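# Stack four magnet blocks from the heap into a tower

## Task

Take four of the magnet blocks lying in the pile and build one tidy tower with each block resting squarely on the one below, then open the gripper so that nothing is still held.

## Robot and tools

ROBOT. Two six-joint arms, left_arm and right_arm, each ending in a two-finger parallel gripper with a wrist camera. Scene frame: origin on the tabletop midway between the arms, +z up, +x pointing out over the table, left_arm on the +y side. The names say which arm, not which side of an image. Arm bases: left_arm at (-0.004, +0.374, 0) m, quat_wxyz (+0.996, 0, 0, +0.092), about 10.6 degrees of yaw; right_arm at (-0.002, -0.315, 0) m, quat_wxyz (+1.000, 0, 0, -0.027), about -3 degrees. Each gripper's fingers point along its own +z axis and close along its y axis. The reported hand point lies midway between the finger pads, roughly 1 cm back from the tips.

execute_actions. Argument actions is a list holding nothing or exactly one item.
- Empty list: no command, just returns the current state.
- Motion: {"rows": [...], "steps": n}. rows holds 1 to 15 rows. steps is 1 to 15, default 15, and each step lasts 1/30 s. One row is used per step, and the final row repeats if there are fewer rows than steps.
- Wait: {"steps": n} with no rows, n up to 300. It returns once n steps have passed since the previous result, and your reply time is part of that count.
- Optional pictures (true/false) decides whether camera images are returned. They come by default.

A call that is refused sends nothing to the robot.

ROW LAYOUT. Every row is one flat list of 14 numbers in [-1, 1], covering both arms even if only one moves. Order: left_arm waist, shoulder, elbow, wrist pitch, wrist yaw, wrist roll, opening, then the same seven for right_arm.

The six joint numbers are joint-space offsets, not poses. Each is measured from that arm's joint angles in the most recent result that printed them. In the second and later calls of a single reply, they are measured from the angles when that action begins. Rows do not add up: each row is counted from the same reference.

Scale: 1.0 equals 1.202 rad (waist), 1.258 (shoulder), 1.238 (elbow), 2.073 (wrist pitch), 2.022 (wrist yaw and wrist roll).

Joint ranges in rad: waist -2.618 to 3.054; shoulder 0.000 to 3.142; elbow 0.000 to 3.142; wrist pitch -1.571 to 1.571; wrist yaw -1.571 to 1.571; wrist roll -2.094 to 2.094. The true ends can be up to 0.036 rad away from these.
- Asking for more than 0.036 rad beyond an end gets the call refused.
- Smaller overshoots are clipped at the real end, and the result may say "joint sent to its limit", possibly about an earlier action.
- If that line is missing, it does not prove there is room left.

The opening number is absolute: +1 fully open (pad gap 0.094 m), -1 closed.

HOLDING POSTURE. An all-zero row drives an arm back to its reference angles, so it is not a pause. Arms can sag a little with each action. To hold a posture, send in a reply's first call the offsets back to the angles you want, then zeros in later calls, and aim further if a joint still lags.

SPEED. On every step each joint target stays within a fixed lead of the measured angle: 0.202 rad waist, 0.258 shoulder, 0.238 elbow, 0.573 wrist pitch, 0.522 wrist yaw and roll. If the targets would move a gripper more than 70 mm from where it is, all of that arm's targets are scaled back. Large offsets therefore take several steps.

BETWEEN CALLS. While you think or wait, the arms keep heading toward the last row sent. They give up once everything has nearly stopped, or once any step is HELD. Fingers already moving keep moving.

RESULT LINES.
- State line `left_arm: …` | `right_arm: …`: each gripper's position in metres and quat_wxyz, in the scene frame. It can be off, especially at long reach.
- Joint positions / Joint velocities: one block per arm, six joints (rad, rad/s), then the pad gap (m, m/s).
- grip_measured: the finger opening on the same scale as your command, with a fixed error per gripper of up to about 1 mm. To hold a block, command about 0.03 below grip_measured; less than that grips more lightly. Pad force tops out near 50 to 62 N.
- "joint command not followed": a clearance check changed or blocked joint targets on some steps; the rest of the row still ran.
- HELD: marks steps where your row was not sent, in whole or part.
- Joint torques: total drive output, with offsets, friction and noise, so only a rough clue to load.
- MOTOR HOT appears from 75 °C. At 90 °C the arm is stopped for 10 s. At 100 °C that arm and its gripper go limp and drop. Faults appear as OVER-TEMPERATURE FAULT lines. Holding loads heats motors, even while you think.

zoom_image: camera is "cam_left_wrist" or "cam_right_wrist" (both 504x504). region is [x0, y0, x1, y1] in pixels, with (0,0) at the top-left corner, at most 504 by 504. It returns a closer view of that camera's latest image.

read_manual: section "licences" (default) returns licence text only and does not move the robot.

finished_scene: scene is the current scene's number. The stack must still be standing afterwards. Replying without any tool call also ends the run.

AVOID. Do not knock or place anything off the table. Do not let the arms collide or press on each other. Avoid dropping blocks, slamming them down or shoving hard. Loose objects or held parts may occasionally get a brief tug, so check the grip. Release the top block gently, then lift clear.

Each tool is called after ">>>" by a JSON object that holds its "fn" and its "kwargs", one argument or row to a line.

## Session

>>> {"fn": "execute_actions", "kwargs": {
  "actions": []
}}

Scene clock: 0.00 s of 5800.00 s.
left_arm: end_effector_position=(+0.5158, +0.1446, +0.1803) grip_measured=+1.000 end_effector_quat_wxyz=(+0.743, -0.174, +0.645, +0.042) | right_arm: end_effector_position=(+0.3112, -0.0462, +0.2471) grip_measured=+1.000 end_effector_quat_wxyz=(+0.234, -0.105, +0.793, +0.553)
Joint positions: left_arm=[-0.868  2.3    1.328  1.172 -0.995 -0.038  0.094] | right_arm=[ 0.419  1.409  0.964 -0.012 -0.883  0.676  0.094]
Joint velocities: left_arm=[ 0.012 -0.012  0.002  0.066 -0.022  0.007  0.   ] | right_arm=[-0.012 -0.007  0.007 -0.037 -0.037 -0.022  0.   ]
Joint torques (N m, as the arm reports them, + toward a larger angle): no reading
Motor temperatures (°C, as the motors report them): left_arm=[29 27 32 38 26 28] | right_arm=[25 36 29 26 25 28]

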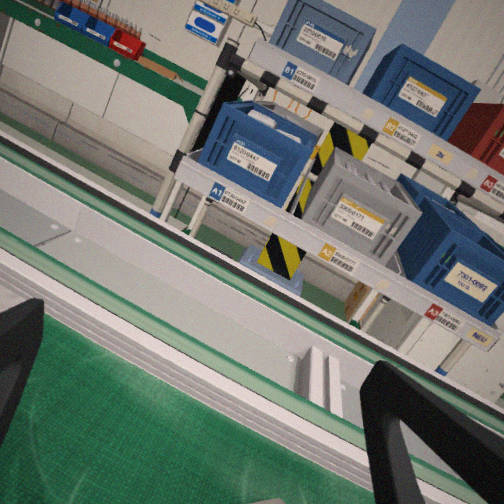

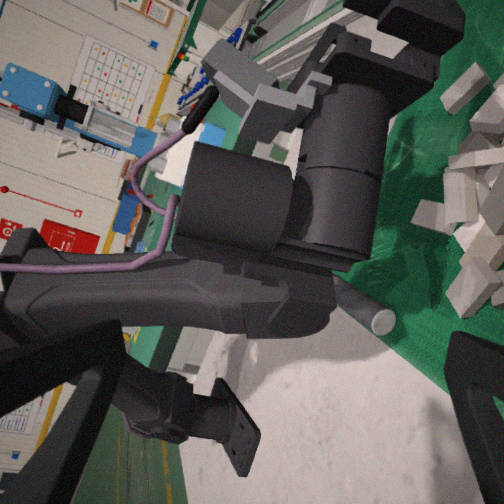

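>>> {"fn": "execute_actions", "kwargs": {
  "actions": [
    {"rows":[[0.03,0,0,0,0,0,1,-0.02,0,0,0,0.03,0,1],[0.06,-0.02,0,0,0,0,1,-0.04,0,0,0,0.06,0,1],[0.09,-0.04,0,0,0,0,1,-0.06,0,0,0,0.09,-0.03,1],[0.12,-0.06,0,0,0,0,1,-0.08,0,0,0,0.12,-0.06,1],[0.15,-0.09,0,0,0,0,1,-0.1,0,0.02,0,0.15,-0.09,1],[0.18,-0.12,0,0,0,0,1,-0.1,0,0.04,-0.03,0.18,-0.12,1],[0.21,-0.15,0,0,0,0,1,-0.1,-0.01,0.07,-0.06,0.21,-0.15,1],[0.24,-0.19,0,0,0,0,1,-0.1,-0.02,0.1,-0.1,0.25,-0.18,1],[0.27,-0.23,0,-0.03,0.03,0,1,-0.1,-0.03,0.13,-0.14,0.29,-0.21,1],[0.3,-0.27,0,-0.06,0.06,0,1,-0.1,-0.045,0.16,-0.18,0.33,-0.24,1],[0.33,-0.31,0,-0.09,0.09,0,1,-0.1,-0.06,0.19,-0.22,0.37,-0.27,1],[0.36,-0.35,0,-0.12,0.12,0,1,-0.1,-0.075,0.22,-0.26,0.4,-0.3,1],[0.39,-0.4,0,-0.15,0.15,0,1,-0.1,-0.09,0.25,-0.3,0.43,-0.334,1],[0.42,-0.45,0,-0.18,0.18,0,1,-0.1,-0.1,0.27,-0.35,0.443,-0.334,1],[0.45,-0.5,0,-0.2,0.2,0,1,-0.1,-0.1,0.29,-0.39,0.443,-0.334,1]],"steps":15}
  ],
  "pictures": false
}}

>>> {"fn": "execute_actions", "kwargs": {
  "actions": [
    {"steps":20}
  ]
}}

Scene clock: 8.27 s of 5800.00 s.
left_arm: end_effector_position=(+0.5413, +0.3529, +0.3338) grip_measured=+1.000 end_effector_quat_wxyz=(+0.780, -0.276, +0.551, +0.107) | right_arm: end_effector_position=(+0.3898, -0.1841, +0.2792) grip_measured=+1.000 end_effector_quat_wxyz=(+0.449, -0.078, +0.874, +0.171)
Joint positions: left_arm=[-0.474  1.965  1.328  1.012 -0.856 -0.039  0.094] | right_arm=[ 0.298  1.331  1.244 -0.491 -0.175  0.162  0.094]
Joint velocities: left_arm=[ 1.082 -1.326 -0.002 -1.004  0.945 -0.051  0.   ] | right_arm=[-0.002 -0.593  1.062 -1.985  1.223 -1.062  0.   ]
Joint torques (N m, as the arm reports them, + toward a larger angle): left_arm=[  0.65 -12.78   7.65   1.56   0.17   0.01] | right_arm=[ 0.08 -6.09  9.99  0.89 -0.12 -0.09]
Motor temperatures (°C, as the motors report them): left_arm=[29 33 33 39 26 28] | right_arm=[25 37 31 28 25 28]
Steps of this call (steps 1 to 90: nothing new was sent; then 4.77 s passed at rest; steps 91 to 105: all 15 steps of this action). Readings (joint positions):
91: left_arm=[-0.866 2.300 1.328 1.172 -0.995 -0.038] | right_arm=[0.419 1.409 0.964 -0.012 -0.875 0.677]
92: left_arm=[-0.860 2.300 1.328 1.172 -0.995 -0.038] | right_arm=[0.414 1.409 0.964 -0.012 -0.858 0.677]
94: left_arm=[-0.829 2.292 1.328 1.168 -0.992 -0.038] | right_arm=[0.385 1.409 0.964 -0.012 -0.801 0.650]
98: left_arm=[-0.711 2.226 1.328 1.159 -0.992 -0.038] | right_arm=[0.306 1.409 0.996 -0.076 -0.605 0.508]
105: the state above

Scene clock: 8.93 s of 5800.00 s.
left_arm: end_effector_position=(+0.5024, +0.4104, +0.4423) grip_measured=+1.000 end_effector_quat_wxyz=(+0.812, -0.226, +0.530, +0.093) | right_arm: end_effector_position=(+0.3528, -0.2261, +0.2685) grip_measured=+1.000 end_effector_quat_wxyz=(+0.390, -0.107, +0.913, +0.048)
Joint positions: left_arm=[-0.316  1.678  1.328  0.771 -0.607 -0.04   0.094] | right_arm=[ 0.298  1.279  1.315 -0.8    0.005  0.009  0.094]
Joint velocities: left_arm=[-0.017 -0.002 -0.007  0.037 -0.037 -0.037  0.   ] | right_arm=[ 0.007  0.002 -0.017 -0.125  0.051 -0.066  0.   ]
Joint torques (N m, as the arm reports them, + toward a larger angle): left_arm=[-0.95 -8.84  8.4   1.36  0.27 -0.02] | right_arm=[ 0.1  -3.77  9.03  0.85  0.06 -0.07]
Motor temperatures (°C, as the motors report them): left_arm=[29 33 33 39 26 28] | right_arm=[25 37 31 28 25 28]
Steps of this call (steps 1 to 20: the robot went on to your last target). Readings (joint positions):
1: left_arm=[-0.437 1.916 1.328 0.979 -0.824 -0.039] | right_arm=[0.298 1.312 1.274 -0.547 -0.137 0.132]
2: left_arm=[-0.401 1.866 1.328 0.946 -0.795 -0.040] | right_arm=[0.298 1.294 1.295 -0.590 -0.108 0.106]
4: left_arm=[-0.341 1.761 1.328 0.882 -0.733 -0.040] | right_arm=[0.298 1.275 1.314 -0.651 -0.066 0.071]
8: left_arm=[-0.309 1.638 1.328 0.863 -0.666 -0.040] | right_arm=[0.298 1.278 1.315 -0.741 -0.022 0.033]
20: the state above

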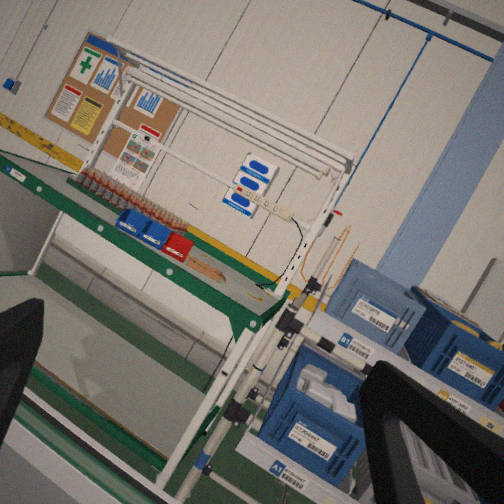

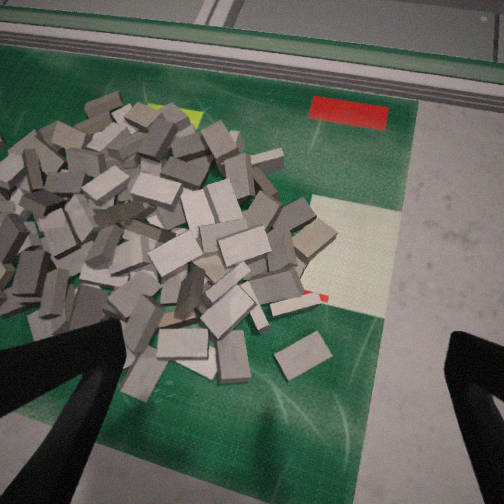

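>>> {"fn": "execute_actions", "kwargs": {
  "actions": [
    {"rows":[[0,-0.06,-0.05,-0.03,0.03,0,1,0,0.04,0.04,-0.03,0,0,0.9],[0,-0.12,-0.1,-0.06,0.06,0,1,-0.01,0.08,0.08,-0.06,0,0,0.8],[0,-0.18,-0.15,-0.09,0.09,0,1,-0.02,0.12,0.12,-0.09,0,0,0.7],[0,-0.24,-0.2,-0.12,0.12,0,1,-0.03,0.16,0.16,-0.12,0,0,0.6],[0,-0.3,-0.25,-0.15,0.15,0,1,-0.04,0.2,0.2,-0.15,0,0,0.5],[0,-0.36,-0.3,-0.18,0.18,0,1,-0.04,0.24,0.24,-0.18,0,0,0.5],[0,-0.42,-0.36,-0.21,0.21,0,1,-0.04,0.28,0.28,-0.21,0,0,0.5],[0,-0.48,-0.42,-0.24,0.24,0,1,-0.04,0.32,0.32,-0.24,0,0,0.5],[0,-0.54,-0.48,-0.27,0.27,0,1,-0.04,0.37,0.36,-0.27,0,0,0.5],[0,-0.6,-0.54,-0.3,0.3,0,1,-0.04,0.42,0.4,-0.3,0,0,0.5],[0,-0.66,-0.6,-0.33,0.305,0,1,-0.04,0.47,0.44,-0.323,0,0,0.5],[0,-0.72,-0.66,-0.36,0.305,0,1,-0.04,0.52,0.48,-0.323,0,0,0.5],[0,-0.78,-0.73,-0.385,0.305,0,1,-0.04,0.56,0.51,-0.323,0,0,0.5],[0,-0.85,-0.8,-0.385,0.305,0,1,-0.04,0.6,0.53,-0.323,0,0,0.5],[0,-0.915,-0.87,-0.385,0.305,0.02,1,-0.04,0.64,0.547,-0.323,0,0,0.5]],"steps":15}
  ],
  "pictures": false
}}

>>> {"fn": "execute_actions", "kwargs": {
  "actions": [
    {"steps":25}
  ],
  "pictures": false
}}

>>> {"fn": "execute_actions", "kwargs": {
  "actions": [
    {"rows":[[-0.05,0,0,0,0,0,1,0,0,0,0,0,0,0.5],[-0.1,0,0,0,0,0,1,0,0,0,0,0,0,0.5],[-0.15,0,0,0,0,0,1,0,0,0,0,0,0,0.5],[-0.2,0,0,0,0,0,1,0,0,0,0,0,0,0.5],[-0.25,0,0,0,0,0,1,0,0,0,0,0,0,0.5],[-0.3,0,0,0,0,0,1,0,0,0,0,0,0,0.5],[-0.35,0,0,0,0,0,1,0,0,0,0,0,0,0.5],[-0.4,0,0,0,0,0,1,0,0,0,0,0,0,0.5],[-0.45,0,0,0,0,0,1,0,0,0,0,0,0,0.5],[-0.5,0,0,0,0,0,1,0,0,0,0,0,0,0.5],[-0.55,0,0,0,0,0,1,0,0,0,0,0,0,0.5],[-0.6,0,0,0,0,0,1,0,0,0,0,0,0,0.5],[-0.65,0,0,0,0,0,1,0,0,0,0,0,0,0.5],[-0.7,0,0,0,0,0,1,0,0,0,0,0,0,0.5],[-0.75,0,0,0,0,0,1,0,0,0,0,0,0,0.5]],"steps":15}
  ],
  "pictures": false
}}

>>> {"fn": "execute_actions", "kwargs": {
  "actions": [
    {"steps":15}
  ]
}}

Scene clock: 23.87 s of 5800.00 s.
left_arm: end_effector_position=(+0.3256, +0.3539, +0.3256) grip_measured=+1.000 end_effector_quat_wxyz=(+0.724, -0.012, +0.690, -0.018) | right_arm: end_effector_position=(+0.4028, -0.2315, +0.1598) grip_measured=+0.502 end_effector_quat_wxyz=(+0.079, -0.097, +0.992, +0.006)
Joint positions: left_arm=[-0.316  0.768  0.574  0.242 -0.126 -0.037  0.094] | right_arm=[ 0.256  1.986  1.926 -1.352  0.005  0.007  0.071]
Joint velocities: left_arm=[-0.007 -1.736 -1.575 -1.033  0.476  0.154  0.   ] | right_arm=[ 0.022  1.497  0.818 -0.476 -0.022  0.081 -0.001]
Joint torques (N m, as the arm reports them, + toward a larger angle): left_arm=[ 0.11 -1.65  7.67  1.64  0.12  0.03] | right_arm=[-0.56 -9.68  8.59 -0.24 -0.05  0.  ]
Motor temperatures (°C, as the motors report them): left_arm=[29 33 34 39 26 28] | right_arm=[25 37 32 29 25 28]
Steps of this call (steps 1 to 30: the robot went on to your last target; steps 31 to 90: nothing new was sent; then 11.43 s passed at rest; steps 91 to 105: all 15 steps of this action). Readings (joint positions):
91: left_arm=[-0.316 1.670 1.320 0.763 -0.594 -0.040] | right_arm=[0.298 1.284 1.320 -0.810 0.006 0.007]
92: left_arm=[-0.316 1.644 1.290 0.743 -0.575 -0.040] | right_arm=[0.298 1.301 1.339 -0.833 0.006 0.007]
94: left_arm=[-0.316 1.540 1.181 0.669 -0.512 -0.040] | right_arm=[0.292 1.373 1.415 -0.899 0.005 0.007]
98: left_arm=[-0.316 1.223 0.935 0.489 -0.337 -0.040] | right_arm=[0.261 1.583 1.613 -1.062 0.005 0.007]
105: the state above

Scene clock: 24.70 s of 5800.00 s.
left_arm: end_effector_position=(+0.2758, +0.3377, +0.1587) grip_measured=+1.000 end_effector_quat_wxyz=(+0.580, +0.051, +0.812, -0.041) | right_arm: end_effector_position=(+0.3856, -0.2350, +0.1213) grip_measured=+0.502 end_effector_quat_wxyz=(-0.015, -0.098, +0.995, -0.004)
Joint positions: left_arm=[-0.316  0.551  0.242 -0.021  0.002 -0.007  0.094] | right_arm=[ 0.256  2.099  1.95  -1.453  0.005  0.007  0.071]
Joint velocities: left_arm=[ 0.007  0.002 -0.002  0.037  0.007 -0.066  0.   ] | right_arm=[-0.017 -0.007  0.022 -0.095  0.022  0.007 -0.001]
Joint torques (N m, as the arm reports them, + toward a larger angle): left_arm=[-0.01 -1.67  9.4   1.8   0.08  0.06] | right_arm=[ -0.5  -12.36  10.57  -0.41  -0.01   0.  ]
Motor temperatures (°C, as the motors report them): left_arm=[29 33 34 39 26 28] | right_arm=[25 38 32 29 25 28]
Steps of this call (steps 1 to 25: the robot went on to your last target). Readings (joint positions):
1: left_arm=[-0.316 0.707 0.518 0.211 -0.109 -0.033] | right_arm=[0.256 2.032 1.945 -1.363 0.005 0.007]
2: left_arm=[-0.316 0.654 0.464 0.185 -0.095 -0.030] | right_arm=[0.256 2.067 1.950 -1.371 0.005 0.007]
4: left_arm=[-0.316 0.586 0.368 0.140 -0.070 -0.025] | right_arm=[0.256 2.110 1.950 -1.397 0.005 0.007]
8: left_arm=[-0.316 0.551 0.251 0.019 -0.027 -0.015] | right_arm=[0.256 2.113 1.950 -1.431 0.005 0.007]
25: the state above

Scene clock: 25.20 s of 5800.00 s.
left_arm: end_effector_position=(+0.1658, +0.1491, +0.1587) grip_measured=+1.000 end_effector_quat_wxyz=(+0.518, +0.362, +0.729, -0.262) | right_arm: end_effector_position=(+0.3856, -0.2350, +0.1213) grip_measured=+0.502 end_effector_quat_wxyz=(-0.015, -0.098, +0.995, -0.004)
Joint positions: left_arm=[-1.112  0.551  0.242 -0.021  0.001 -0.008  0.094] | right_arm=[ 0.256  2.099  1.95  -1.453  0.005  0.007  0.071]
Joint velocities: left_arm=[-1.717 -0.002 -0.007  0.007 -0.007 -0.051  0.   ] | right_arm=[ 0.017 -0.002 -0.007 -0.022  0.022 -0.051 -0.   ]
Joint torques (N m, as the arm reports them, + toward a larger angle): left_arm=[-0.27  0.38  8.69  1.82 -0.04  0.03] | right_arm=[ -0.01 -10.84   7.05  -0.24  -0.01  -0.01]
Motor temperatures (°C, as the motors report them): left_arm=[29 33 34 39 26 28] | right_arm=[25 38 32 29 25 28]
Steps of this call (steps 1 to 15: all 15 steps of this action). Readings (joint positions):
1: left_arm=[-0.324 0.551 0.242 -0.021 -0.001 -0.007] | right_arm=[0.256 2.099 1.950 -1.453 0.005 0.007]
2: left_arm=[-0.350 0.551 0.242 -0.021 -0.005 -0.008] | right_arm=[0.256 2.099 1.950 -1.453 0.005 0.007]
4: left_arm=[-0.447 0.551 0.242 -0.021 -0.008 -0.008] | right_arm=[0.256 2.099 1.950 -1.453 0.005 0.007]
8: left_arm=[-0.691 0.551 0.242 -0.021 -0.003 -0.008] | right_arm=[0.256 2.099 1.950 -1.453 0.005 0.007]
15: the state above

Scene clock: 25.70 s of 5800.00 s.
left_arm: end_effector_position=(+0.1420, +0.1330, +0.1587) grip_measured=+1.000 end_effector_quat_wxyz=(+0.503, +0.399, +0.709, -0.290) | right_arm: end_effector_position=(+0.3856, -0.2350, +0.1213) grip_measured=+0.502 end_effector_quat_wxyz=(-0.015, -0.098, +0.995, -0.004)
Joint positions: left_arm=[-1.209  0.551  0.242 -0.021  0.01  -0.008  0.094] | right_arm=[ 0.256  2.099  1.95  -1.453  0.005  0.007  0.071]
Joint velocities: left_arm=[ 0.002 -0.002  0.007 -0.037 -0.022 -0.007  0.   ] | right_arm=[ 0.002 -0.002  0.012 -0.007 -0.022 -0.051  0.001]
Joint torques (N m, as the arm reports them, + toward a larger angle): left_arm=[-0.73  0.26  8.7   1.85 -0.11  0.01] | right_arm=[  0.   -10.87   7.04  -0.25  -0.01  -0.01]
Motor temperatures (°C, as the motors report them): left_arm=[29 32 34 39 26 28] | right_arm=[25 38 32 29 25 28]
Steps of this call (steps 1 to 15: the robot went on to your last target). Readings (joint positions):
1: left_arm=[-1.162 0.551 0.242 -0.021 0.005 -0.008] | right_arm=[0.256 2.099 1.950 -1.453 0.005 0.007]
2: left_arm=[-1.192 0.551 0.242 -0.021 0.009 -0.008] | right_arm=[0.256 2.099 1.950 -1.453 0.005 0.007]
4: left_arm=[-1.209 0.551 0.242 -0.021 0.010 -0.008] | right_arm=[0.256 2.099 1.950 -1.453 0.005 0.007]
8: left_arm=[-1.209 0.551 0.242 -0.021 0.010 -0.008] | right_arm=[0.256 2.099 1.950 -1.453 0.005 0.007]
15: the state above

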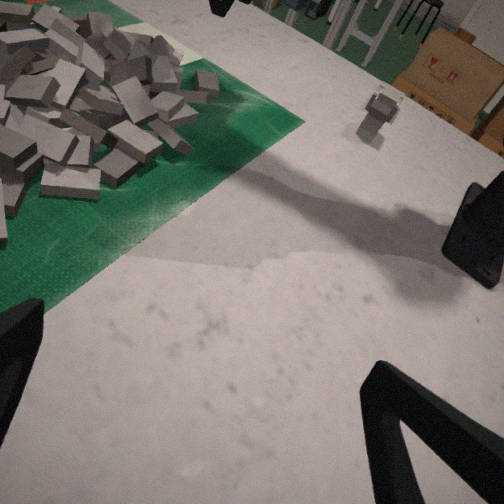

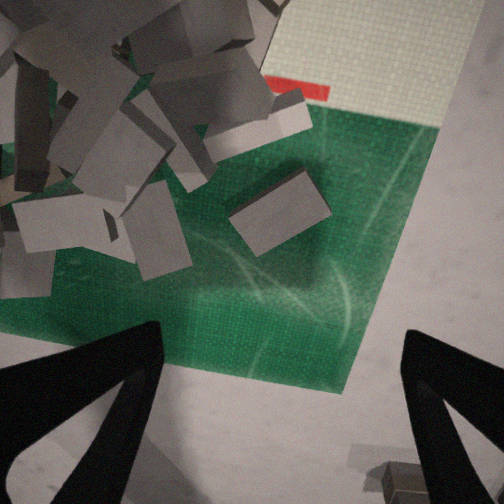

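>>> {"fn": "execute_actions", "kwargs": {
  "actions": [
    {"rows":[[0,0,0,0,0,0,1,0,0,-0.02,0.015,0,-0.03,0.4],[0,0,0,0,0,0,1,0,0,-0.04,0.03,0,-0.06,0.3],[0,0,0,0,0,0,1,0,-0.005,-0.06,0.045,0,-0.09,0.2],[0,0,0,0,0,0,1,0,-0.01,-0.08,0.06,0,-0.12,0.1],[0,0,0,0,0,0,1,0,-0.015,-0.1,0.075,0,-0.15,0.1],[0,0,0,0,0,0,1,0,-0.02,-0.12,0.09,0,-0.18,0.1],[0,0,0,0,0,0,1,0,-0.02,-0.14,0.105,0,-0.21,0.1],[0,0,0,0,0,0,1,0,-0.02,-0.16,0.12,0,-0.24,0.1],[0,0,0,0,0,0,1,0,-0.02,-0.18,0.13,0,-0.264,0.1],[0,0,0,0,0,0,1,0,-0.02,-0.2,0.144,0,-0.264,0.1],[0,0,0,0,0,0,1,0,-0.02,-0.226,0.144,0,-0.264,0.1]],"steps":15}
  ],
  "pictures": false
}}

>>> {"fn": "execute_actions", "kwargs": {
  "actions": [
    {"steps":12}
  ]
}}

Scene clock: 32.70 s of 5800.00 s.
left_arm: end_effector_position=(+0.1420, +0.1330, +0.1587) grip_measured=+1.000 end_effector_quat_wxyz=(+0.503, +0.399, +0.709, -0.290) | right_arm: end_effector_position=(+0.3760, -0.2370, +0.0567) grip_measured=+0.102 end_effector_quat_wxyz=(-0.027, -0.329, +0.944, +0.001)
Joint positions: left_arm=[-1.209  0.551  0.242 -0.021  0.01  -0.008  0.094] | right_arm=[ 0.256  2.092  1.681 -1.214  0.005 -0.467  0.052]
Joint velocities: left_arm=[-0.022 -0.002 -0.002 -0.022 -0.022  0.095  0.   ] | right_arm=[ 0.022 -0.012 -0.042  0.11   0.022 -0.344 -0.   ]
Joint torques (N m, as the arm reports them, + toward a larger angle): left_arm=[-0.01  0.37  8.65  1.87 -0.02 -0.01] | right_arm=[  0.13 -12.13   6.37   0.07  -0.01  -0.09]
Motor temperatures (°C, as the motors report them): left_arm=[29 30 35 40 26 28] | right_arm=[25 40 32 28 25 28]
Steps of this call (steps 1 to 15: the robot went on to your last target; steps 16 to 90: nothing new was sent; then 3.50 s passed at rest; steps 91 to 105: all 15 steps of this action). Readings (joint positions):
91: left_arm=[-1.209 0.551 0.242 -0.021 0.010 -0.008] | right_arm=[0.256 2.099 1.950 -1.453 0.005 -0.002]
92: left_arm=[-1.209 0.551 0.242 -0.021 0.010 -0.008] | right_arm=[0.256 2.099 1.945 -1.445 0.005 -0.021]
94: left_arm=[-1.209 0.551 0.242 -0.021 0.010 -0.008] | right_arm=[0.256 2.096 1.916 -1.414 0.005 -0.083]
98: left_arm=[-1.209 0.551 0.242 -0.021 0.010 -0.008] | right_arm=[0.256 2.092 1.815 -1.326 0.005 -0.263]
105: the state above

Scene clock: 33.10 s of 5800.00 s.
left_arm: end_effector_position=(+0.1420, +0.1330, +0.1587) grip_measured=+1.000 end_effector_quat_wxyz=(+0.503, +0.399, +0.709, -0.290) | right_arm: end_effector_position=(+0.3854, -0.2351, +0.0563) grip_measured=+0.102 end_effector_quat_wxyz=(-0.008, -0.353, +0.936, -0.001)
Joint positions: left_arm=[-1.209  0.551  0.242 -0.021  0.01  -0.008  0.094] | right_arm=[ 0.256  2.092  1.681 -1.175  0.005 -0.518  0.052]
Joint velocities: left_arm=[-0.007 -0.002  0.007  0.051 -0.051 -0.007  0.   ] | right_arm=[-0.007 -0.002 -0.012  0.037  0.037 -0.095 -0.001]
Joint torques (N m, as the arm reports them, + toward a larger angle): left_arm=[-0.07  0.32  8.58  1.83  0.   -0.01] | right_arm=[ -0.02 -12.24   6.04  -0.04  -0.02  -0.02]
Motor temperatures (°C, as the motors report them): left_arm=[29 30 35 40 26 28] | right_arm=[25 40 32 28 25 28]
Steps of this call (steps 1 to 12: the robot went on to your last target). Readings (joint positions):
1: left_arm=[-1.209 0.551 0.242 -0.021 0.010 -0.008] | right_arm=[0.256 2.092 1.681 -1.208 0.005 -0.478]
2: left_arm=[-1.209 0.551 0.242 -0.021 0.010 -0.008] | right_arm=[0.256 2.092 1.681 -1.201 0.005 -0.487]
4: left_arm=[-1.209 0.551 0.242 -0.021 0.010 -0.008] | right_arm=[0.256 2.092 1.681 -1.189 0.005 -0.499]
8: left_arm=[-1.209 0.551 0.242 -0.021 0.010 -0.008] | right_arm=[0.256 2.092 1.681 -1.179 0.005 -0.512]
12: the state above

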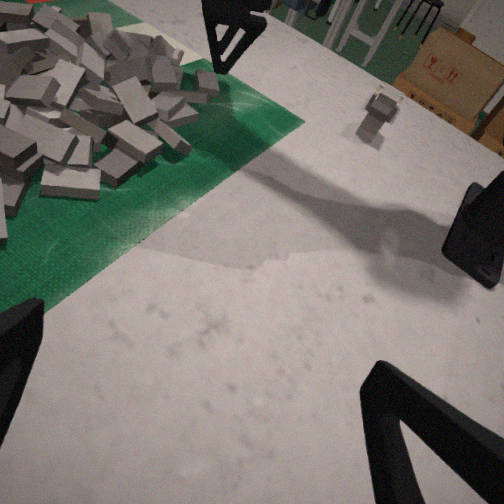

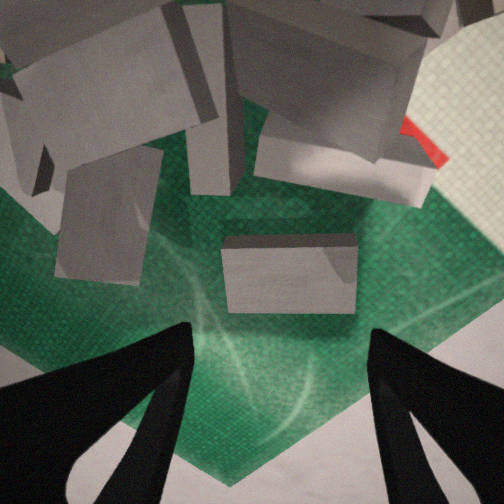

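>>> {"fn": "execute_actions", "kwargs": {
  "actions": [
    {"rows":[[0,0,0,0,0,0,1,0,0,0,0.015,0,-0.028,0.15],[0,0,0,0,0,0,1,0,0.003,-0.01,0.022,0,-0.028,0.15],[0,0,0,0,0,0,1,0,0.006,-0.017,0.029,0,-0.028,0.15],[0,0,0,0,0,0,1,0,0.009,-0.024,0.036,0,-0.028,0.15],[0,0,0,0,0,0,1,0,0.012,-0.031,0.043,0,-0.028,0.15],[0,0,0,0,0,0,1,0,0.015,-0.038,0.05,0,-0.028,0.15],[0,0,0,0,0,0,1,0,0.018,-0.045,0.057,0,-0.028,0.15],[0,0,0,0,0,0,1,0,0.021,-0.052,0.064,0,-0.028,0.15],[0,0,0,0,0,0,1,0,0.024,-0.059,0.068,0,-0.028,0.15],[0,0,0,0,0,0,1,0,0.027,-0.066,0.068,0,-0.028,0.15],[0,0,0,0,0,0,1,0,0.03,-0.072,0.068,0,-0.028,0.15]],"steps":15}
  ],
  "pictures": false
}}

>>> {"fn": "execute_actions", "kwargs": {
  "actions": [
    {"steps":10}
  ]
}}

Scene clock: 40.17 s of 5800.00 s.
left_arm: end_effector_position=(+0.1420, +0.1330, +0.1587) grip_measured=+1.000 end_effector_quat_wxyz=(+0.503, +0.399, +0.709, -0.290) | right_arm: end_effector_position=(+0.3881, -0.2345, +0.0254) grip_measured=+0.148 end_effector_quat_wxyz=(-0.006, -0.376, +0.927, -0.001)
Joint positions: left_arm=[-1.209  0.551  0.242 -0.021  0.01  -0.008  0.094] | right_arm=[ 0.256  2.126  1.609 -1.065  0.005 -0.567  0.054]
Joint velocities: left_arm=[ 0.007 -0.012 -0.002 -0.022  0.051 -0.066  0.   ] | right_arm=[-0.027  0.09  -0.09   0.051  0.037 -0.022  0.001]
Joint torques (N m, as the arm reports them, + toward a larger angle): left_arm=[-0.02  0.25  8.7   1.83  0.01 -0.01] | right_arm=[ -0.01 -10.91   5.62   0.01  -0.01  -0.05]
Motor temperatures (°C, as the motors report them): left_arm=[29 29 35 41 26 28] | right_arm=[25 42 32 28 25 28]
Steps of this call (steps 1 to 30: the robot went on to your last target; steps 31 to 90: nothing new was sent; then 3.57 s passed at rest; steps 91 to 105: all 15 steps of this action). Readings (joint positions):
91: left_arm=[-1.209 0.551 0.242 -0.021 0.010 -0.008] | right_arm=[0.256 2.092 1.681 -1.172 0.005 -0.529]
92: left_arm=[-1.209 0.551 0.242 -0.021 0.010 -0.008] | right_arm=[0.256 2.092 1.681 -1.169 0.005 -0.537]
94: left_arm=[-1.209 0.551 0.242 -0.021 0.010 -0.008] | right_arm=[0.256 2.092 1.681 -1.156 0.005 -0.549]
98: left_arm=[-1.209 0.551 0.242 -0.021 0.010 -0.008] | right_arm=[0.256 2.094 1.658 -1.107 0.005 -0.560]
105: the state above

Scene clock: 40.50 s of 5800.00 s.
left_arm: end_effector_position=(+0.1420, +0.1330, +0.1587) grip_measured=+1.000 end_effector_quat_wxyz=(+0.503, +0.399, +0.709, -0.290) | right_arm: end_effector_position=(+0.3899, -0.2341, +0.0238) grip_measured=+0.148 end_effector_quat_wxyz=(-0.003, -0.376, +0.927, -0.002)
Joint positions: left_arm=[-1.209  0.551  0.242 -0.021  0.01  -0.008  0.094] | right_arm=[ 0.256  2.129  1.607 -1.054  0.005 -0.568  0.054]
Joint velocities: left_arm=[ 0.002 -0.017 -0.022 -0.037  0.022 -0.095  0.   ] | right_arm=[-0.002  0.002  0.012  0.037  0.022  0.007 -0.   ]
Joint torques (N m, as the arm reports them, + toward a larger angle): left_arm=[ 0.01  0.36  8.65  1.83 -0.02  0.01] | right_arm=[  0.01 -10.71   5.56  -0.04  -0.01  -0.07]
Motor temperatures (°C, as the motors report them): left_arm=[29 29 35 41 26 28] | right_arm=[25 42 32 28 25 28]
Steps of this call (steps 1 to 10: the robot went on to your last target). Readings (joint positions):
1: left_arm=[-1.209 0.551 0.242 -0.021 0.010 -0.008] | right_arm=[0.256 2.129 1.607 -1.064 0.005 -0.567]
2: left_arm=[-1.209 0.551 0.242 -0.021 0.010 -0.008] | right_arm=[0.256 2.129 1.607 -1.063 0.005 -0.567]
4: left_arm=[-1.209 0.551 0.242 -0.021 0.010 -0.008] | right_arm=[0.256 2.129 1.607 -1.059 0.005 -0.568]
8: left_arm=[-1.209 0.551 0.242 -0.021 0.010 -0.008] | right_arm=[0.256 2.129 1.607 -1.055 0.005 -0.568]
10: the state above

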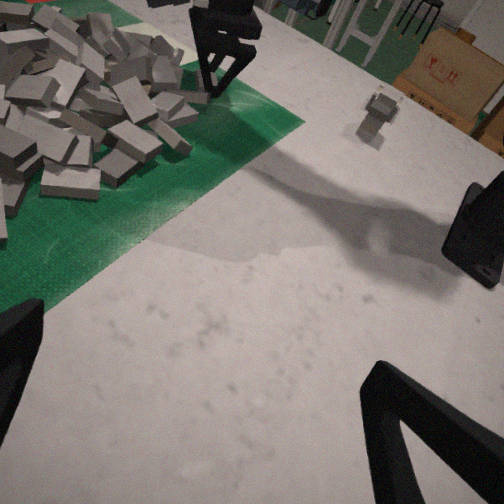

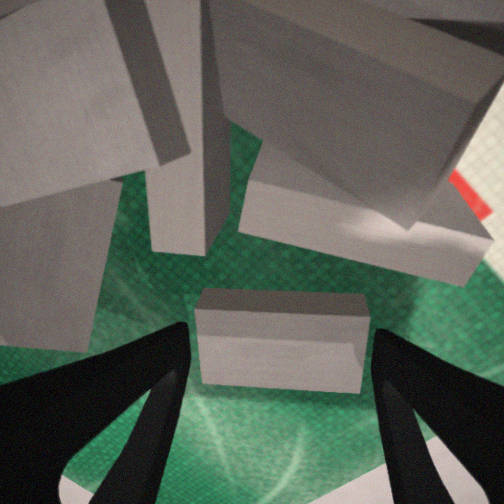

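>>> {"fn": "execute_actions", "kwargs": {
  "actions": [
    {"rows":[[0,0,0,0,0,0,1,0,0,0,0,0,0,0.08],[0,0,0,0,0,0,1,0,0,0,0,0,0,0.0],[0,0,0,0,0,0,1,0,0,0,0,0,0,-0.06],[0,0,0,0,0,0,1,0,0,0,0,0,0,-0.1],[0,0,0,0,0,0,1,0,0,0,0,0,0,-0.13],[0,0,0,0,0,0,1,0,0,0,0,0,0,-0.16],[0,0,0,0,0,0,1,0,0,0,0,0,0,-0.2]],"steps":10}
  ],
  "pictures": false
}}

>>> {"fn": "execute_actions", "kwargs": {
  "actions": [
    {"rows":[[0,0,0,0,0,0,1,0,-0.02,0,-0.01,0,0,-0.2],[0,0,0,0,0,0,1,0,-0.04,0,-0.02,0,0,-0.2],[0,0,0,0,0,0,1,0,-0.06,0,-0.03,0,0,-0.2],[0,0,0,0,0,0,1,0,-0.08,0,-0.04,0,0,-0.2],[0,0,0,0,0,0,1,0,-0.1,0,-0.05,0,0.03,-0.2],[0,0,0,0,0,0,1,0,-0.12,-0.01,-0.064,0,0.06,-0.2],[0,0,0,0,0,0,1,0,-0.14,-0.02,-0.064,0,0.09,-0.2],[0,0,0,0,0,0,1,0,-0.16,-0.04,-0.064,0,0.12,-0.2],[0,0,0,0,0,0,1,0,-0.18,-0.06,-0.064,0,0.15,-0.2],[0,0,0,0,0,0,1,0,-0.2,-0.08,-0.064,0,0.18,-0.2],[0,0,0,0,0,0,1,0,-0.22,-0.1,-0.064,0,0.21,-0.2],[0,0,0,0,0,0,1,0,-0.234,-0.12,-0.064,0,0.24,-0.2],[0,0,0,0,0,0,1,0,-0.234,-0.146,-0.064,0,0.283,-0.2]],"steps":15}
  ],
  "pictures": false
}}

>>> {"fn": "execute_actions", "kwargs": {
  "actions": [
    {"steps":8}
  ],
  "pictures": false
}}

>>> {"fn": "execute_actions", "kwargs": {
  "actions": [
    {"rows":[[0,0,0,0,0,0,1,0.02,0,0,0,0,0,-0.2],[0,0,0,0,0,0,1,0.05,0,0,0,0,0,-0.2],[0,0,0,0,0,0,1,0.09,0,0,0,0,0,-0.2],[0,0,0,0,0,0,1,0.13,0,0,0,0,0,-0.2],[0,0,0,0,0,0,1,0.17,0,0,0,0,0,-0.2],[0,0,0,0,0,0,1,0.21,0,0,0,0,0,-0.2],[0,0,0,0,0,0,1,0.25,0,0,0,0,0,-0.2],[0,0,0,0,0,0,1,0.29,0,0,0,0,0,-0.2],[0,0,0,0,0,0,1,0.33,0,0,0,0,0,-0.2],[0,0,0,0,0,0,1,0.37,0,0,0,0,0,-0.2],[0,0,0,0,0,0,1,0.41,0,0,0,0,0,-0.2],[0,0,0,0,0,0,1,0.45,0,0,0,0,0,-0.2],[0,0,0,0,0,0,1,0.49,0,0,0,0,0,-0.2],[0,0,0,0,0,0,1,0.52,0,0,0,0,0,-0.2],[0,0,0,0,0,0,1,0.536,0,0,0,0,0,-0.2]],"steps":15}
  ],
  "pictures": false
}}

>>> {"fn": "execute_actions", "kwargs": {
  "actions": [
    {"steps":12}
  ]
}}

Scene clock: 56.43 s of 5800.00 s.
left_arm: end_effector_position=(+0.1420, +0.1330, +0.1587) grip_measured=+1.000 end_effector_quat_wxyz=(+0.503, +0.399, +0.709, -0.290) | right_arm: end_effector_position=(+0.3903, -0.2341, +0.0238) grip_measured=-0.070 end_effector_quat_wxyz=(-0.002, -0.376, +0.927, -0.002)
Joint positions: left_arm=[-1.209  0.551  0.242 -0.021  0.01  -0.008  0.094] | right_arm=[ 0.256  2.129  1.607 -1.052  0.005 -0.568  0.044]
Joint velocities: left_arm=[-0.002 -0.007  0.002  0.007  0.007 -0.037  0.   ] | right_arm=[ 0.002 -0.002 -0.012  0.037  0.051 -0.095 -0.001]
Joint torques (N m, as the arm reports them, + toward a larger angle): left_arm=[-0.11  0.33  8.65  1.86  0.    0.  ] | right_arm=[  0.01 -11.04   6.89  -0.22  -0.03  -0.01]
Motor temperatures (°C, as the motors report them): left_arm=[29 28 36 42 26 28] | right_arm=[25 44 31 27 25 28]
Steps of this call (steps 1 to 30: the robot went on to your last target; steps 31 to 90: nothing new was sent; then 12.60 s passed at rest; steps 91 to 100: all 10 steps of this action). Readings (joint positions):
91: left_arm=[-1.209 0.551 0.242 -0.021 0.010 -0.008] | right_arm=[0.256 2.129 1.607 -1.052 0.005 -0.568]
92: left_arm=[-1.209 0.551 0.242 -0.021 0.010 -0.008] | right_arm=[0.256 2.129 1.607 -1.052 0.005 -0.568]
94: left_arm=[-1.209 0.551 0.242 -0.021 0.010 -0.008] | right_arm=[0.256 2.129 1.607 -1.052 0.005 -0.568]
98: left_arm=[-1.209 0.551 0.242 -0.021 0.010 -0.008] | right_arm=[0.256 2.129 1.607 -1.052 0.005 -0.568]
100: the state above

Scene clock: 56.93 s of 5800.00 s.
left_arm: end_effector_position=(+0.1420, +0.1330, +0.1587) grip_measured=+1.000 end_effector_quat_wxyz=(+0.503, +0.399, +0.709, -0.290) | right_arm: end_effector_position=(+0.3416, -0.2441, +0.0959) grip_measured=-0.070 end_effector_quat_wxyz=(+0.027, -0.178, +0.984, -0.002)
Joint positions: left_arm=[-1.209  0.551  0.242 -0.021  0.01  -0.008  0.094] | right_arm=[ 0.256  1.83   1.472 -1.159  0.005 -0.155  0.044]
Joint velocities: left_arm=[-0.017 -0.012 -0.002 -0.051  0.051  0.022  0.   ] | right_arm=[ 0.032 -0.022 -0.369 -0.227 -0.051  1.018  0.001]
Joint torques (N m, as the arm reports them, + toward a larger angle): left_arm=[0.08 0.24 8.68 1.82 0.03 0.02] | right_arm=[ 0.2  -7.91  5.19  0.02 -0.01  0.07]
Motor temperatures (°C, as the motors report them): left_arm=[29 28 36 42 26 28] | right_arm=[25 44 31 27 25 28]
Steps of this call (steps 1 to 15: all 15 steps of this action). Readings (joint positions):
1: left_arm=[-1.209 0.551 0.242 -0.021 0.010 -0.008] | right_arm=[0.256 2.129 1.607 -1.052 0.005 -0.568]
2: left_arm=[-1.209 0.551 0.242 -0.021 0.010 -0.008] | right_arm=[0.256 2.126 1.607 -1.054 0.005 -0.568]
4: left_arm=[-1.209 0.551 0.242 -0.021 0.010 -0.008] | right_arm=[0.256 2.109 1.607 -1.070 0.005 -0.568]
8: left_arm=[-1.209 0.551 0.242 -0.021 0.010 -0.008] | right_arm=[0.256 2.008 1.597 -1.118 0.005 -0.479]
15: the state above

Scene clock: 57.20 s of 5800.00 s.
left_arm: end_effector_position=(+0.1420, +0.1330, +0.1587) grip_measured=+1.000 end_effector_quat_wxyz=(+0.503, +0.399, +0.709, -0.290) | right_arm: end_effector_position=(+0.3276, -0.2470, +0.0850) grip_measured=-0.070 end_effector_quat_wxyz=(-0.002, -0.115, +0.993, -0.002)
Joint positions: left_arm=[-1.209  0.551  0.242 -0.021  0.01  -0.008  0.094] | right_arm=[ 0.256  1.836  1.437 -1.176  0.005 -0.027  0.044]
Joint velocities: left_arm=[-0.012  0.007  0.002 -0.037 -0.007 -0.066  0.   ] | right_arm=[-0.002 -0.007  0.007  0.022  0.022  0.11  -0.   ]
Joint torques (N m, as the arm reports them, + toward a larger angle): left_arm=[-0.17  0.39  8.7   1.85  0.01  0.  ] | right_arm=[-0.06 -8.7   6.4  -0.23 -0.01  0.02]
Motor temperatures (°C, as the motors report them): left_arm=[29 28 36 42 26 28] | right_arm=[25 44 31 27 25 28]
Steps of this call (steps 1 to 8: the robot went on to your last target). Readings (joint positions):
1: left_arm=[-1.209 0.551 0.242 -0.021 0.010 -0.008] | right_arm=[0.256 1.830 1.461 -1.165 0.005 -0.124]
2: left_arm=[-1.209 0.551 0.242 -0.021 0.010 -0.008] | right_arm=[0.256 1.832 1.450 -1.168 0.005 -0.100]
4: left_arm=[-1.209 0.551 0.242 -0.021 0.010 -0.008] | right_arm=[0.256 1.835 1.438 -1.174 0.005 -0.064]
8: the state above

Scene clock: 57.70 s of 5800.00 s.
left_arm: end_effector_position=(+0.1420, +0.1330, +0.1587) grip_measured=+1.000 end_effector_quat_wxyz=(+0.503, +0.399, +0.709, -0.290) | right_arm: end_effector_position=(+0.2315, -0.0716, +0.0850) grip_measured=-0.070 end_effector_quat_wxyz=(+0.000, -0.404, +0.915, -0.002)
Joint positions: left_arm=[-1.209  0.551  0.242 -0.021  0.01  -0.008  0.094] | right_arm=[ 0.858  1.836  1.437 -1.173  0.004 -0.026  0.044]
Joint velocities: left_arm=[-0.002  0.007  0.002  0.11  -0.022 -0.081  0.   ] | right_arm=[ 1.116 -0.012 -0.002  0.007 -0.081 -0.007  0.001]
Joint torques (N m, as the arm reports them, + toward a larger angle): left_arm=[-0.05  0.23  8.68  1.84  0.01  0.01] | right_arm=[-2.34 -8.64  6.94 -0.3   0.09 -0.02]
Motor temperatures (°C, as the motors report them): left_arm=[29 28 36 42 26 28] | right_arm=[25 44 31 27 25 28]
Steps of this call (steps 1 to 15: all 15 steps of this action). Readings (joint positions):
1: left_arm=[-1.209 0.551 0.242 -0.021 0.010 -0.008] | right_arm=[0.257 1.836 1.437 -1.176 0.005 -0.026]
2: left_arm=[-1.209 0.551 0.242 -0.021 0.010 -0.008] | right_arm=[0.263 1.836 1.437 -1.176 0.007 -0.026]
4: left_arm=[-1.209 0.551 0.242 -0.021 0.010 -0.008] | right_arm=[0.302 1.836 1.437 -1.176 0.016 -0.026]
8: left_arm=[-1.209 0.551 0.242 -0.021 0.010 -0.008] | right_arm=[0.496 1.836 1.437 -1.175 0.020 -0.026]
15: the state above

Scene clock: 58.10 s of 5800.00 s.
left_arm: end_effector_position=(+0.1420, +0.1330, +0.1587) grip_measured=+1.000 end_effector_quat_wxyz=(+0.503, +0.399, +0.709, -0.290) | right_arm: end_effector_position=(+0.2184, -0.0597, +0.0850) grip_measured=-0.070 end_effector_quat_wxyz=(-0.001, -0.426, +0.905, +0.000)
Joint positions: left_arm=[-1.209  0.551  0.242 -0.021  0.01  -0.008  0.094] | right_arm=[ 0.907  1.836  1.437 -1.173 -0.002 -0.026  0.044]
Joint velocities: left_arm=[-0.002 -0.002  0.007 -0.022  0.051 -0.007  0.   ] | right_arm=[-0.012 -0.002  0.002 -0.051  0.066  0.022 -0.001]
Joint torques (N m, as the arm reports them, + toward a larger angle): left_arm=[ 0.    0.32  8.55  1.81  0.02 -0.01] | right_arm=[-0.43 -8.54  7.04 -0.21  0.03 -0.03]
Motor temperatures (°C, as the motors report them): left_arm=[29 28 36 42 26 28] | right_arm=[25 44 31 27 25 28]
Steps of this call (steps 1 to 12: the robot went on to your last target). Readings (joint positions):
1: left_arm=[-1.209 0.551 0.242 -0.021 0.010 -0.008] | right_arm=[0.891 1.836 1.437 -1.173 -0.000 -0.026]
2: left_arm=[-1.209 0.551 0.242 -0.021 0.010 -0.008] | right_arm=[0.913 1.836 1.437 -1.173 -0.006 -0.026]
4: left_arm=[-1.209 0.551 0.242 -0.021 0.010 -0.008] | right_arm=[0.927 1.836 1.437 -1.173 -0.011 -0.026]
8: left_arm=[-1.209 0.551 0.242 -0.021 0.010 -0.008] | right_arm=[0.912 1.836 1.437 -1.173 -0.005 -0.026]
12: the state above

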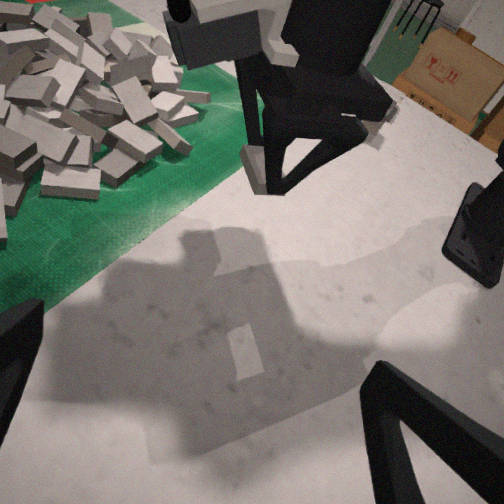

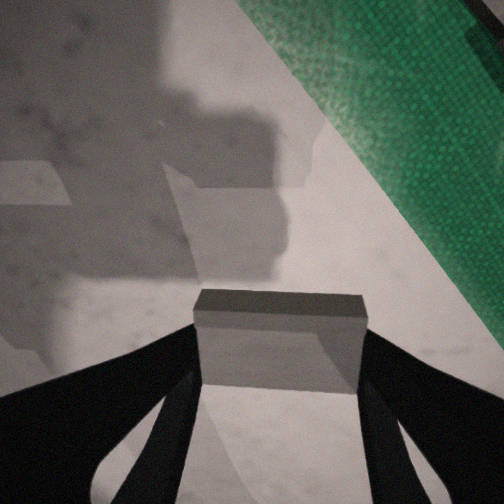

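>>> {"fn": "execute_actions", "kwargs": {
  "actions": [
    {"rows":[[0,0,0,0,0,0,1,0,0.003,-0.01,0.012,0,0.015,-0.13],[0,0,0,0,0,0,1,0,0.007,-0.02,0.022,0,0.015,-0.13],[0,0,0,0,0,0,1,0,0.011,-0.03,0.032,0,0.015,-0.13],[0,0,0,0,0,0,1,0,0.015,-0.042,0.042,0,0.015,-0.13],[0,0,0,0,0,0,1,0,0.019,-0.054,0.052,0,0.015,-0.13],[0,0,0,0,0,0,1,0,0.023,-0.066,0.062,0,0.015,-0.13],[0,0,0,0,0,0,1,0,0.027,-0.078,0.072,0,0.015,-0.13],[0,0,0,0,0,0,1,0,0.031,-0.09,0.082,0,0.015,-0.13],[0,0,0,0,0,0,1,0,0.035,-0.1,0.092,0,0.015,-0.13],[0,0,0,0,0,0,1,0,0.039,-0.11,0.102,0,0.015,-0.13],[0,0,0,0,0,0,1,0,0.042,-0.12,0.112,0,0.015,-0.13],[0,0,0,0,0,0,1,0,0.045,-0.13,0.119,0,0.015,-0.13],[0,0,0,0,0,0,1,0,0.047,-0.137,0.119,0,0.015,-0.13],[0,0,0,0,0,0,1,0,0.048,-0.143,0.119,0,0.015,-0.13],[0,0,0,0,0,0,1,0,0.049,-0.148,0.119,0,0.015,-0.13]],"steps":15}
  ],
  "pictures": false
}}

>>> {"fn": "execute_actions", "kwargs": {
  "actions": [
    {"steps":12}
  ]
}}

>>> {"fn": "zoom_image", "kwargs": {
  "camera": "cam_left_wrist",
  "region": [180,150,300,270]
}}

Scene clock: 65.93 s of 5800.00 s.
left_arm: end_effector_position=(+0.1420, +0.1330, +0.1587) grip_measured=+1.000 end_effector_quat_wxyz=(+0.503, +0.399, +0.709, -0.290) | right_arm: end_effector_position=(+0.2145, -0.0641, +0.0278) grip_measured=-0.070 end_effector_quat_wxyz=(-0.013, -0.415, +0.910, -0.005)
Joint positions: left_arm=[-1.209  0.551  0.242 -0.021  0.01  -0.008  0.094] | right_arm=[ 0.907  1.895  1.279 -0.981 -0.002 -0.002  0.044]
Joint velocities: left_arm=[-0.012  0.007 -0.002 -0.007 -0.051 -0.007  0.   ] | right_arm=[ 0.002  0.061 -0.261  0.227 -0.081 -0.007  0.001]
Joint torques (N m, as the arm reports them, + toward a larger angle): left_arm=[-0.05  0.27  8.52  1.84 -0.02  0.02] | right_arm=[-0.02 -8.63  5.95 -0.07 -0.02  0.04]
Motor temperatures (°C, as the motors report them): left_arm=[29 28 36 42 26 28] | right_arm=[25 43 31 27 25 28]
Steps of this call (steps 1 to 30: the robot went on to your last target; steps 31 to 90: nothing new was sent; then 4.33 s passed at rest; steps 91 to 105: all 15 steps of this action). Readings (joint positions):
91: left_arm=[-1.209 0.551 0.242 -0.021 0.010 -0.008] | right_arm=[0.907 1.836 1.437 -1.173 -0.002 -0.022]
92: left_arm=[-1.209 0.551 0.242 -0.021 0.010 -0.008] | right_arm=[0.907 1.836 1.437 -1.170 -0.002 -0.018]
94: left_arm=[-1.209 0.551 0.242 -0.021 0.010 -0.008] | right_arm=[0.907 1.836 1.427 -1.149 -0.002 -0.012]
98: left_arm=[-1.209 0.551 0.242 -0.021 0.010 -0.008] | right_arm=[0.907 1.849 1.375 -1.086 -0.002 -0.006]
105: the state above

Scene clock: 66.33 s of 5800.00 s.
left_arm: end_effector_position=(+0.1420, +0.1330, +0.1587) grip_measured=+1.000 end_effector_quat_wxyz=(+0.503, +0.399, +0.709, -0.290) | right_arm: end_effector_position=(+0.2169, -0.0613, +0.0236) grip_measured=-0.070 end_effector_quat_wxyz=(-0.005, -0.415, +0.910, -0.001)
Joint positions: left_arm=[-1.209  0.551  0.242 -0.021  0.01  -0.008  0.094] | right_arm=[ 0.907  1.898  1.265 -0.947 -0.002 -0.002  0.044]
Joint velocities: left_arm=[ 0.007  0.017 -0.012  0.022  0.037  0.022  0.   ] | right_arm=[ 0.012 -0.007 -0.022  0.051 -0.066 -0.081 -0.002]
Joint torques (N m, as the arm reports them, + toward a larger angle): left_arm=[-0.05  0.28  8.62  1.84  0.01  0.  ] | right_arm=[-0.01 -8.78  5.59 -0.04 -0.02  0.03]
Motor temperatures (°C, as the motors report them): left_arm=[29 28 36 42 26 28] | right_arm=[25 43 31 27 25 28]
Steps of this call (steps 1 to 12: the robot went on to your last target). Readings (joint positions):
1: left_arm=[-1.209 0.551 0.242 -0.021 0.010 -0.008] | right_arm=[0.907 1.898 1.272 -0.975 -0.002 -0.002]
2: left_arm=[-1.209 0.551 0.242 -0.021 0.010 -0.008] | right_arm=[0.907 1.898 1.267 -0.972 -0.002 -0.002]
4: left_arm=[-1.209 0.551 0.242 -0.021 0.010 -0.008] | right_arm=[0.907 1.898 1.265 -0.965 -0.002 -0.002]
8: left_arm=[-1.209 0.551 0.242 -0.021 0.010 -0.008] | right_arm=[0.907 1.898 1.265 -0.952 -0.002 -0.002]
12: the state above

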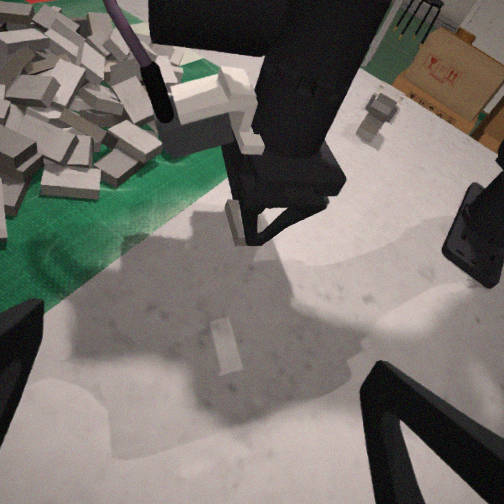

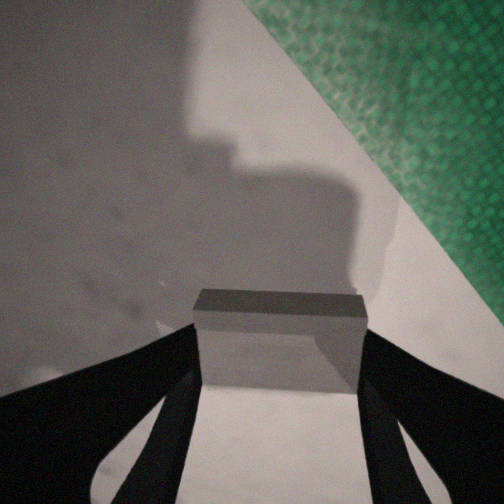

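Region (180, 150, 300, 270) of cam_left_wrist's 504x504 image, scaled by 4.200, with more detail than that image has.

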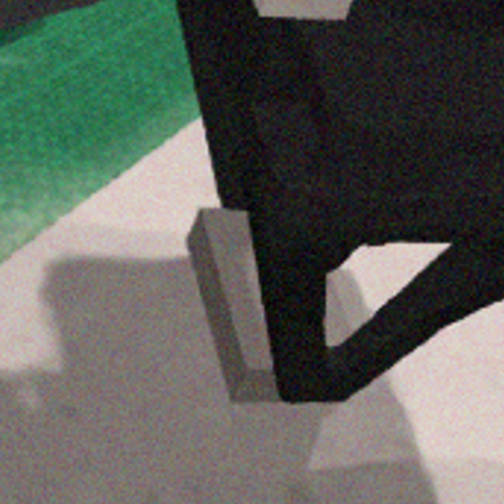

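>>> {"fn": "execute_actions", "kwargs": {
  "actions": [
    {"rows":[[0,0,0,0,0,0,1,0,0,-0.012,0.008,0,0,-0.13],[0,0,0,0,0,0,1,0,0,-0.018,0.012,0,0,-0.13],[0,0,0,0,0,0,1,0,0,-0.021,0.012,0,0,-0.13],[0,0,0,0,0,0,1,0,0,-0.021,0.012,0,0,-0.13],[0,0,0,0,0,0,1,0,0,-0.021,0.012,0,0,-0.13],[0,0,0,0,0,0,1,0,0,-0.021,0.012,0,0,-0.13],[0,0,0,0,0,0,1,0,0,-0.021,0.012,0,0,-0.13],[0,0,0,0,0,0,1,0,0,-0.021,0.012,0,0,-0.09],[0,0,0,0,0,0,1,0,0,-0.021,0.012,0,0,-0.06],[0,0,0,0,0,0,1,0,0,-0.021,0.012,0,0,-0.03],[0,0,0,0,0,0,1,0,0,-0.021,0.012,0,0,0.05],[0,0,0,0,0,0,1,0,0,-0.021,0.012,0,0,0.2]],"steps":14}
  ],
  "pictures": false
}}

>>> {"fn": "execute_actions", "kwargs": {
  "actions": [
    {"rows":[[0,0,0,0,0,0,1,0,0,0.04,-0.025,0,0,0.2],[0,0,0,0,0,0,1,0,0,0.08,-0.05,0,0,0.2],[0,0,0,0,0,0,1,0,0,0.12,-0.075,0,0,0.2],[0,0,0,0,0,0,1,0,0,0.16,-0.1,0,0,0.2],[0,0,0,0,0,0,1,0,0,0.2,-0.125,0,0,0.2],[0,0,0,0,0,0,1,0,0,0.24,-0.15,0,0,0.2],[0,0,0,0,0,0,1,-0.03,0,0.28,-0.17,0,0,0.2],[0,0,0,0,0,0,1,-0.07,0.02,0.32,-0.19,0,0,0.2],[0,0,0,0,0,0,1,-0.12,0.04,0.36,-0.21,0,0,0.2],[0,0,0,0,0,0,1,-0.17,0.06,0.4,-0.22,0,0,0.2],[0,0,0,0,0,0,1,-0.22,0.08,0.44,-0.23,0,0,0.2],[0,0,0,0,0,0,1,-0.27,0.1,0.48,-0.245,0,0,0.2],[0,0,0,0,0,0,1,-0.32,0.12,0.52,-0.245,0,0,0.2],[0,0,0,0,0,0,1,-0.37,0.14,0.55,-0.245,0,0,0.2],[0,0,0,0,0,0,1,-0.408,0.155,0.58,-0.245,0,0,0.2]],"steps":15}
  ],
  "pictures": false
}}

>>> {"fn": "execute_actions", "kwargs": {
  "actions": [
    {"steps":20}
  ]
}}

Scene clock: 78.23 s of 5800.00 s.
left_arm: end_effector_position=(+0.1420, +0.1330, +0.1587) grip_measured=+1.000 end_effector_quat_wxyz=(+0.503, +0.399, +0.709, -0.290) | right_arm: end_effector_position=(+0.2180, -0.0601, +0.0236) grip_measured=+0.194 end_effector_quat_wxyz=(-0.002, -0.415, +0.910, +0.000)
Joint positions: left_arm=[-1.209  0.551  0.242 -0.021  0.01  -0.008  0.094] | right_arm=[ 0.907  1.898  1.265 -0.941 -0.002 -0.002  0.056]
Joint velocities: left_arm=[0.012 0.012 0.007 0.022 0.007 0.007 0.   ] | right_arm=[-0.017 -0.007 -0.002  0.066 -0.022  0.007  0.006]
Joint torques (N m, as the arm reports them, + toward a larger angle): left_arm=[-0.03  0.44  8.72  1.83 -0.01  0.03] | right_arm=[-0.01 -8.73  4.43 -0.05 -0.02 -0.02]
Motor temperatures (°C, as the motors report them): left_arm=[29 27 36 42 26 28] | right_arm=[25 42 31 27 25 28]
Steps of this call (steps 1 to 30: the robot went on to your last target; steps 31 to 90: nothing new was sent; then 8.43 s passed at rest; steps 91 to 104: all 14 steps of this action). Readings (joint positions):
91: left_arm=[-1.209 0.551 0.242 -0.021 0.010 -0.008] | right_arm=[0.907 1.898 1.265 -0.944 -0.002 -0.002]
92: left_arm=[-1.209 0.551 0.242 -0.021 0.010 -0.008] | right_arm=[0.907 1.898 1.265 -0.944 -0.002 -0.002]
94: left_arm=[-1.209 0.551 0.242 -0.021 0.010 -0.008] | right_arm=[0.907 1.898 1.265 -0.943 -0.002 -0.002]
98: left_arm=[-1.209 0.551 0.242 -0.021 0.010 -0.008] | right_arm=[0.907 1.898 1.265 -0.941 -0.002 -0.002]
104: the state above

Scene clock: 78.73 s of 5800.00 s.
left_arm: end_effector_position=(+0.1420, +0.1330, +0.1587) grip_measured=+1.000 end_effector_quat_wxyz=(+0.503, +0.399, +0.709, -0.290) | right_arm: end_effector_position=(+0.3519, -0.1059, +0.1369) grip_measured=+0.198 end_effector_quat_wxyz=(+0.049, -0.260, +0.964, +0.022)
Joint positions: left_arm=[-1.209  0.551  0.242 -0.021  0.01  -0.008  0.094] | right_arm=[ 0.577  2.02   1.889 -1.334 -0.018 -0.002  0.056]
Joint velocities: left_arm=[-0.002 -0.007  0.002  0.066 -0.037 -0.022  0.   ] | right_arm=[-1.653  0.74   1.033 -0.286 -0.037  0.037 -0.   ]
Joint torques (N m, as the arm reports them, + toward a larger angle): left_arm=[-0.06  0.32  8.58  1.8   0.01  0.  ] | right_arm=[-0.85 -9.2   8.07 -0.36  0.06 -0.02]
Motor temperatures (°C, as the motors report them): left_arm=[29 27 36 42 26 28] | right_arm=[25 42 31 27 25 28]
Steps of this call (steps 1 to 15: all 15 steps of this action). Readings (joint positions):
1: left_arm=[-1.209 0.551 0.242 -0.021 0.010 -0.008] | right_arm=[0.907 1.898 1.268 -0.946 -0.002 -0.002]
2: left_arm=[-1.209 0.551 0.242 -0.021 0.010 -0.008] | right_arm=[0.907 1.900 1.280 -0.965 -0.002 -0.002]
4: left_arm=[-1.209 0.551 0.242 -0.021 0.010 -0.008] | right_arm=[0.907 1.906 1.340 -1.028 -0.002 -0.002]
8: left_arm=[-1.209 0.551 0.242 -0.021 0.010 -0.008] | right_arm=[0.897 1.910 1.544 -1.167 -0.005 -0.002]
15: the state above

Scene clock: 79.40 s of 5800.00 s.
left_arm: end_effector_position=(+0.1420, +0.1330, +0.1587) grip_measured=+1.000 end_effector_quat_wxyz=(+0.503, +0.399, +0.709, -0.290) | right_arm: end_effector_position=(+0.3724, -0.1701, +0.1219) grip_measured=+0.198 end_effector_quat_wxyz=(-0.004, -0.183, +0.983, -0.001)
Joint positions: left_arm=[-1.209  0.551  0.242 -0.021  0.01  -0.008  0.094] | right_arm=[ 0.42   2.098  1.951 -1.432  0.001 -0.002  0.056]
Joint velocities: left_arm=[ 0.007  0.007 -0.012  0.037 -0.037 -0.007  0.   ] | right_arm=[-0.002  0.002 -0.007 -0.081  0.037  0.051 -0.002]
Joint torques (N m, as the arm reports them, + toward a larger angle): left_arm=[-0.09  0.36  8.69  1.81  0.02 -0.01] | right_arm=[ -0.4  -11.25   9.85  -0.31  -0.03  -0.01]
Motor temperatures (°C, as the motors report them): left_arm=[29 27 36 42 26 28] | right_arm=[26 43 31 27 25 28]
Steps of this call (steps 1 to 20: the robot went on to your last target). Readings (joint positions):
1: left_arm=[-1.209 0.551 0.242 -0.021 0.010 -0.008] | right_arm=[0.519 2.044 1.921 -1.343 -0.016 -0.002]
2: left_arm=[-1.209 0.551 0.242 -0.021 0.010 -0.008] | right_arm=[0.466 2.065 1.942 -1.349 -0.011 -0.002]
4: left_arm=[-1.209 0.551 0.242 -0.021 0.010 -0.008] | right_arm=[0.389 2.088 1.951 -1.363 0.003 -0.002]
8: left_arm=[-1.209 0.551 0.242 -0.021 0.010 -0.008] | right_arm=[0.370 2.098 1.951 -1.406 0.014 -0.002]
20: the state above

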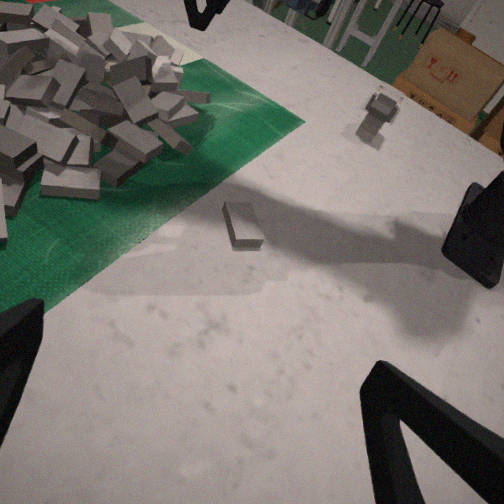

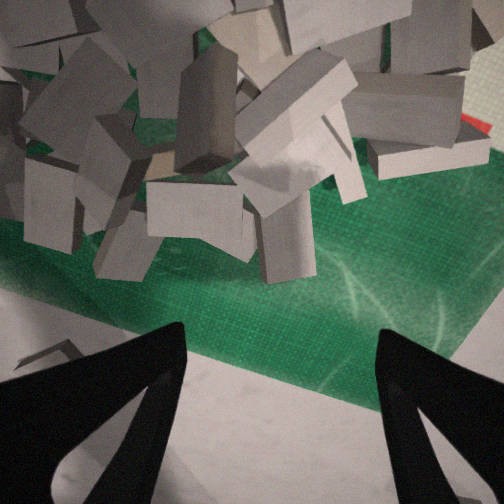

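>>> {"fn": "zoom_image", "kwargs": {
  "camera": "cam_right_wrist",
  "region": [80,90,380,320]
}}

Region (80, 90, 380, 320) of cam_right_wrist's 504x504 image, scaled by 1.680, with more detail than that image has; it fills the top 386 rows of this view, and the rest is white.

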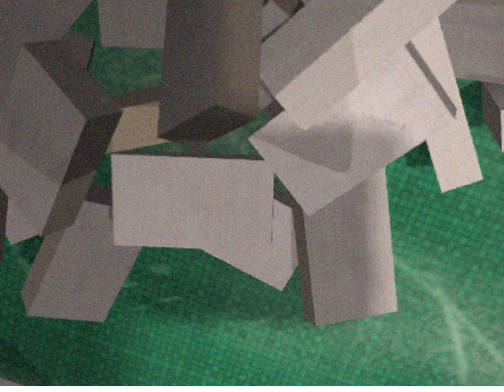

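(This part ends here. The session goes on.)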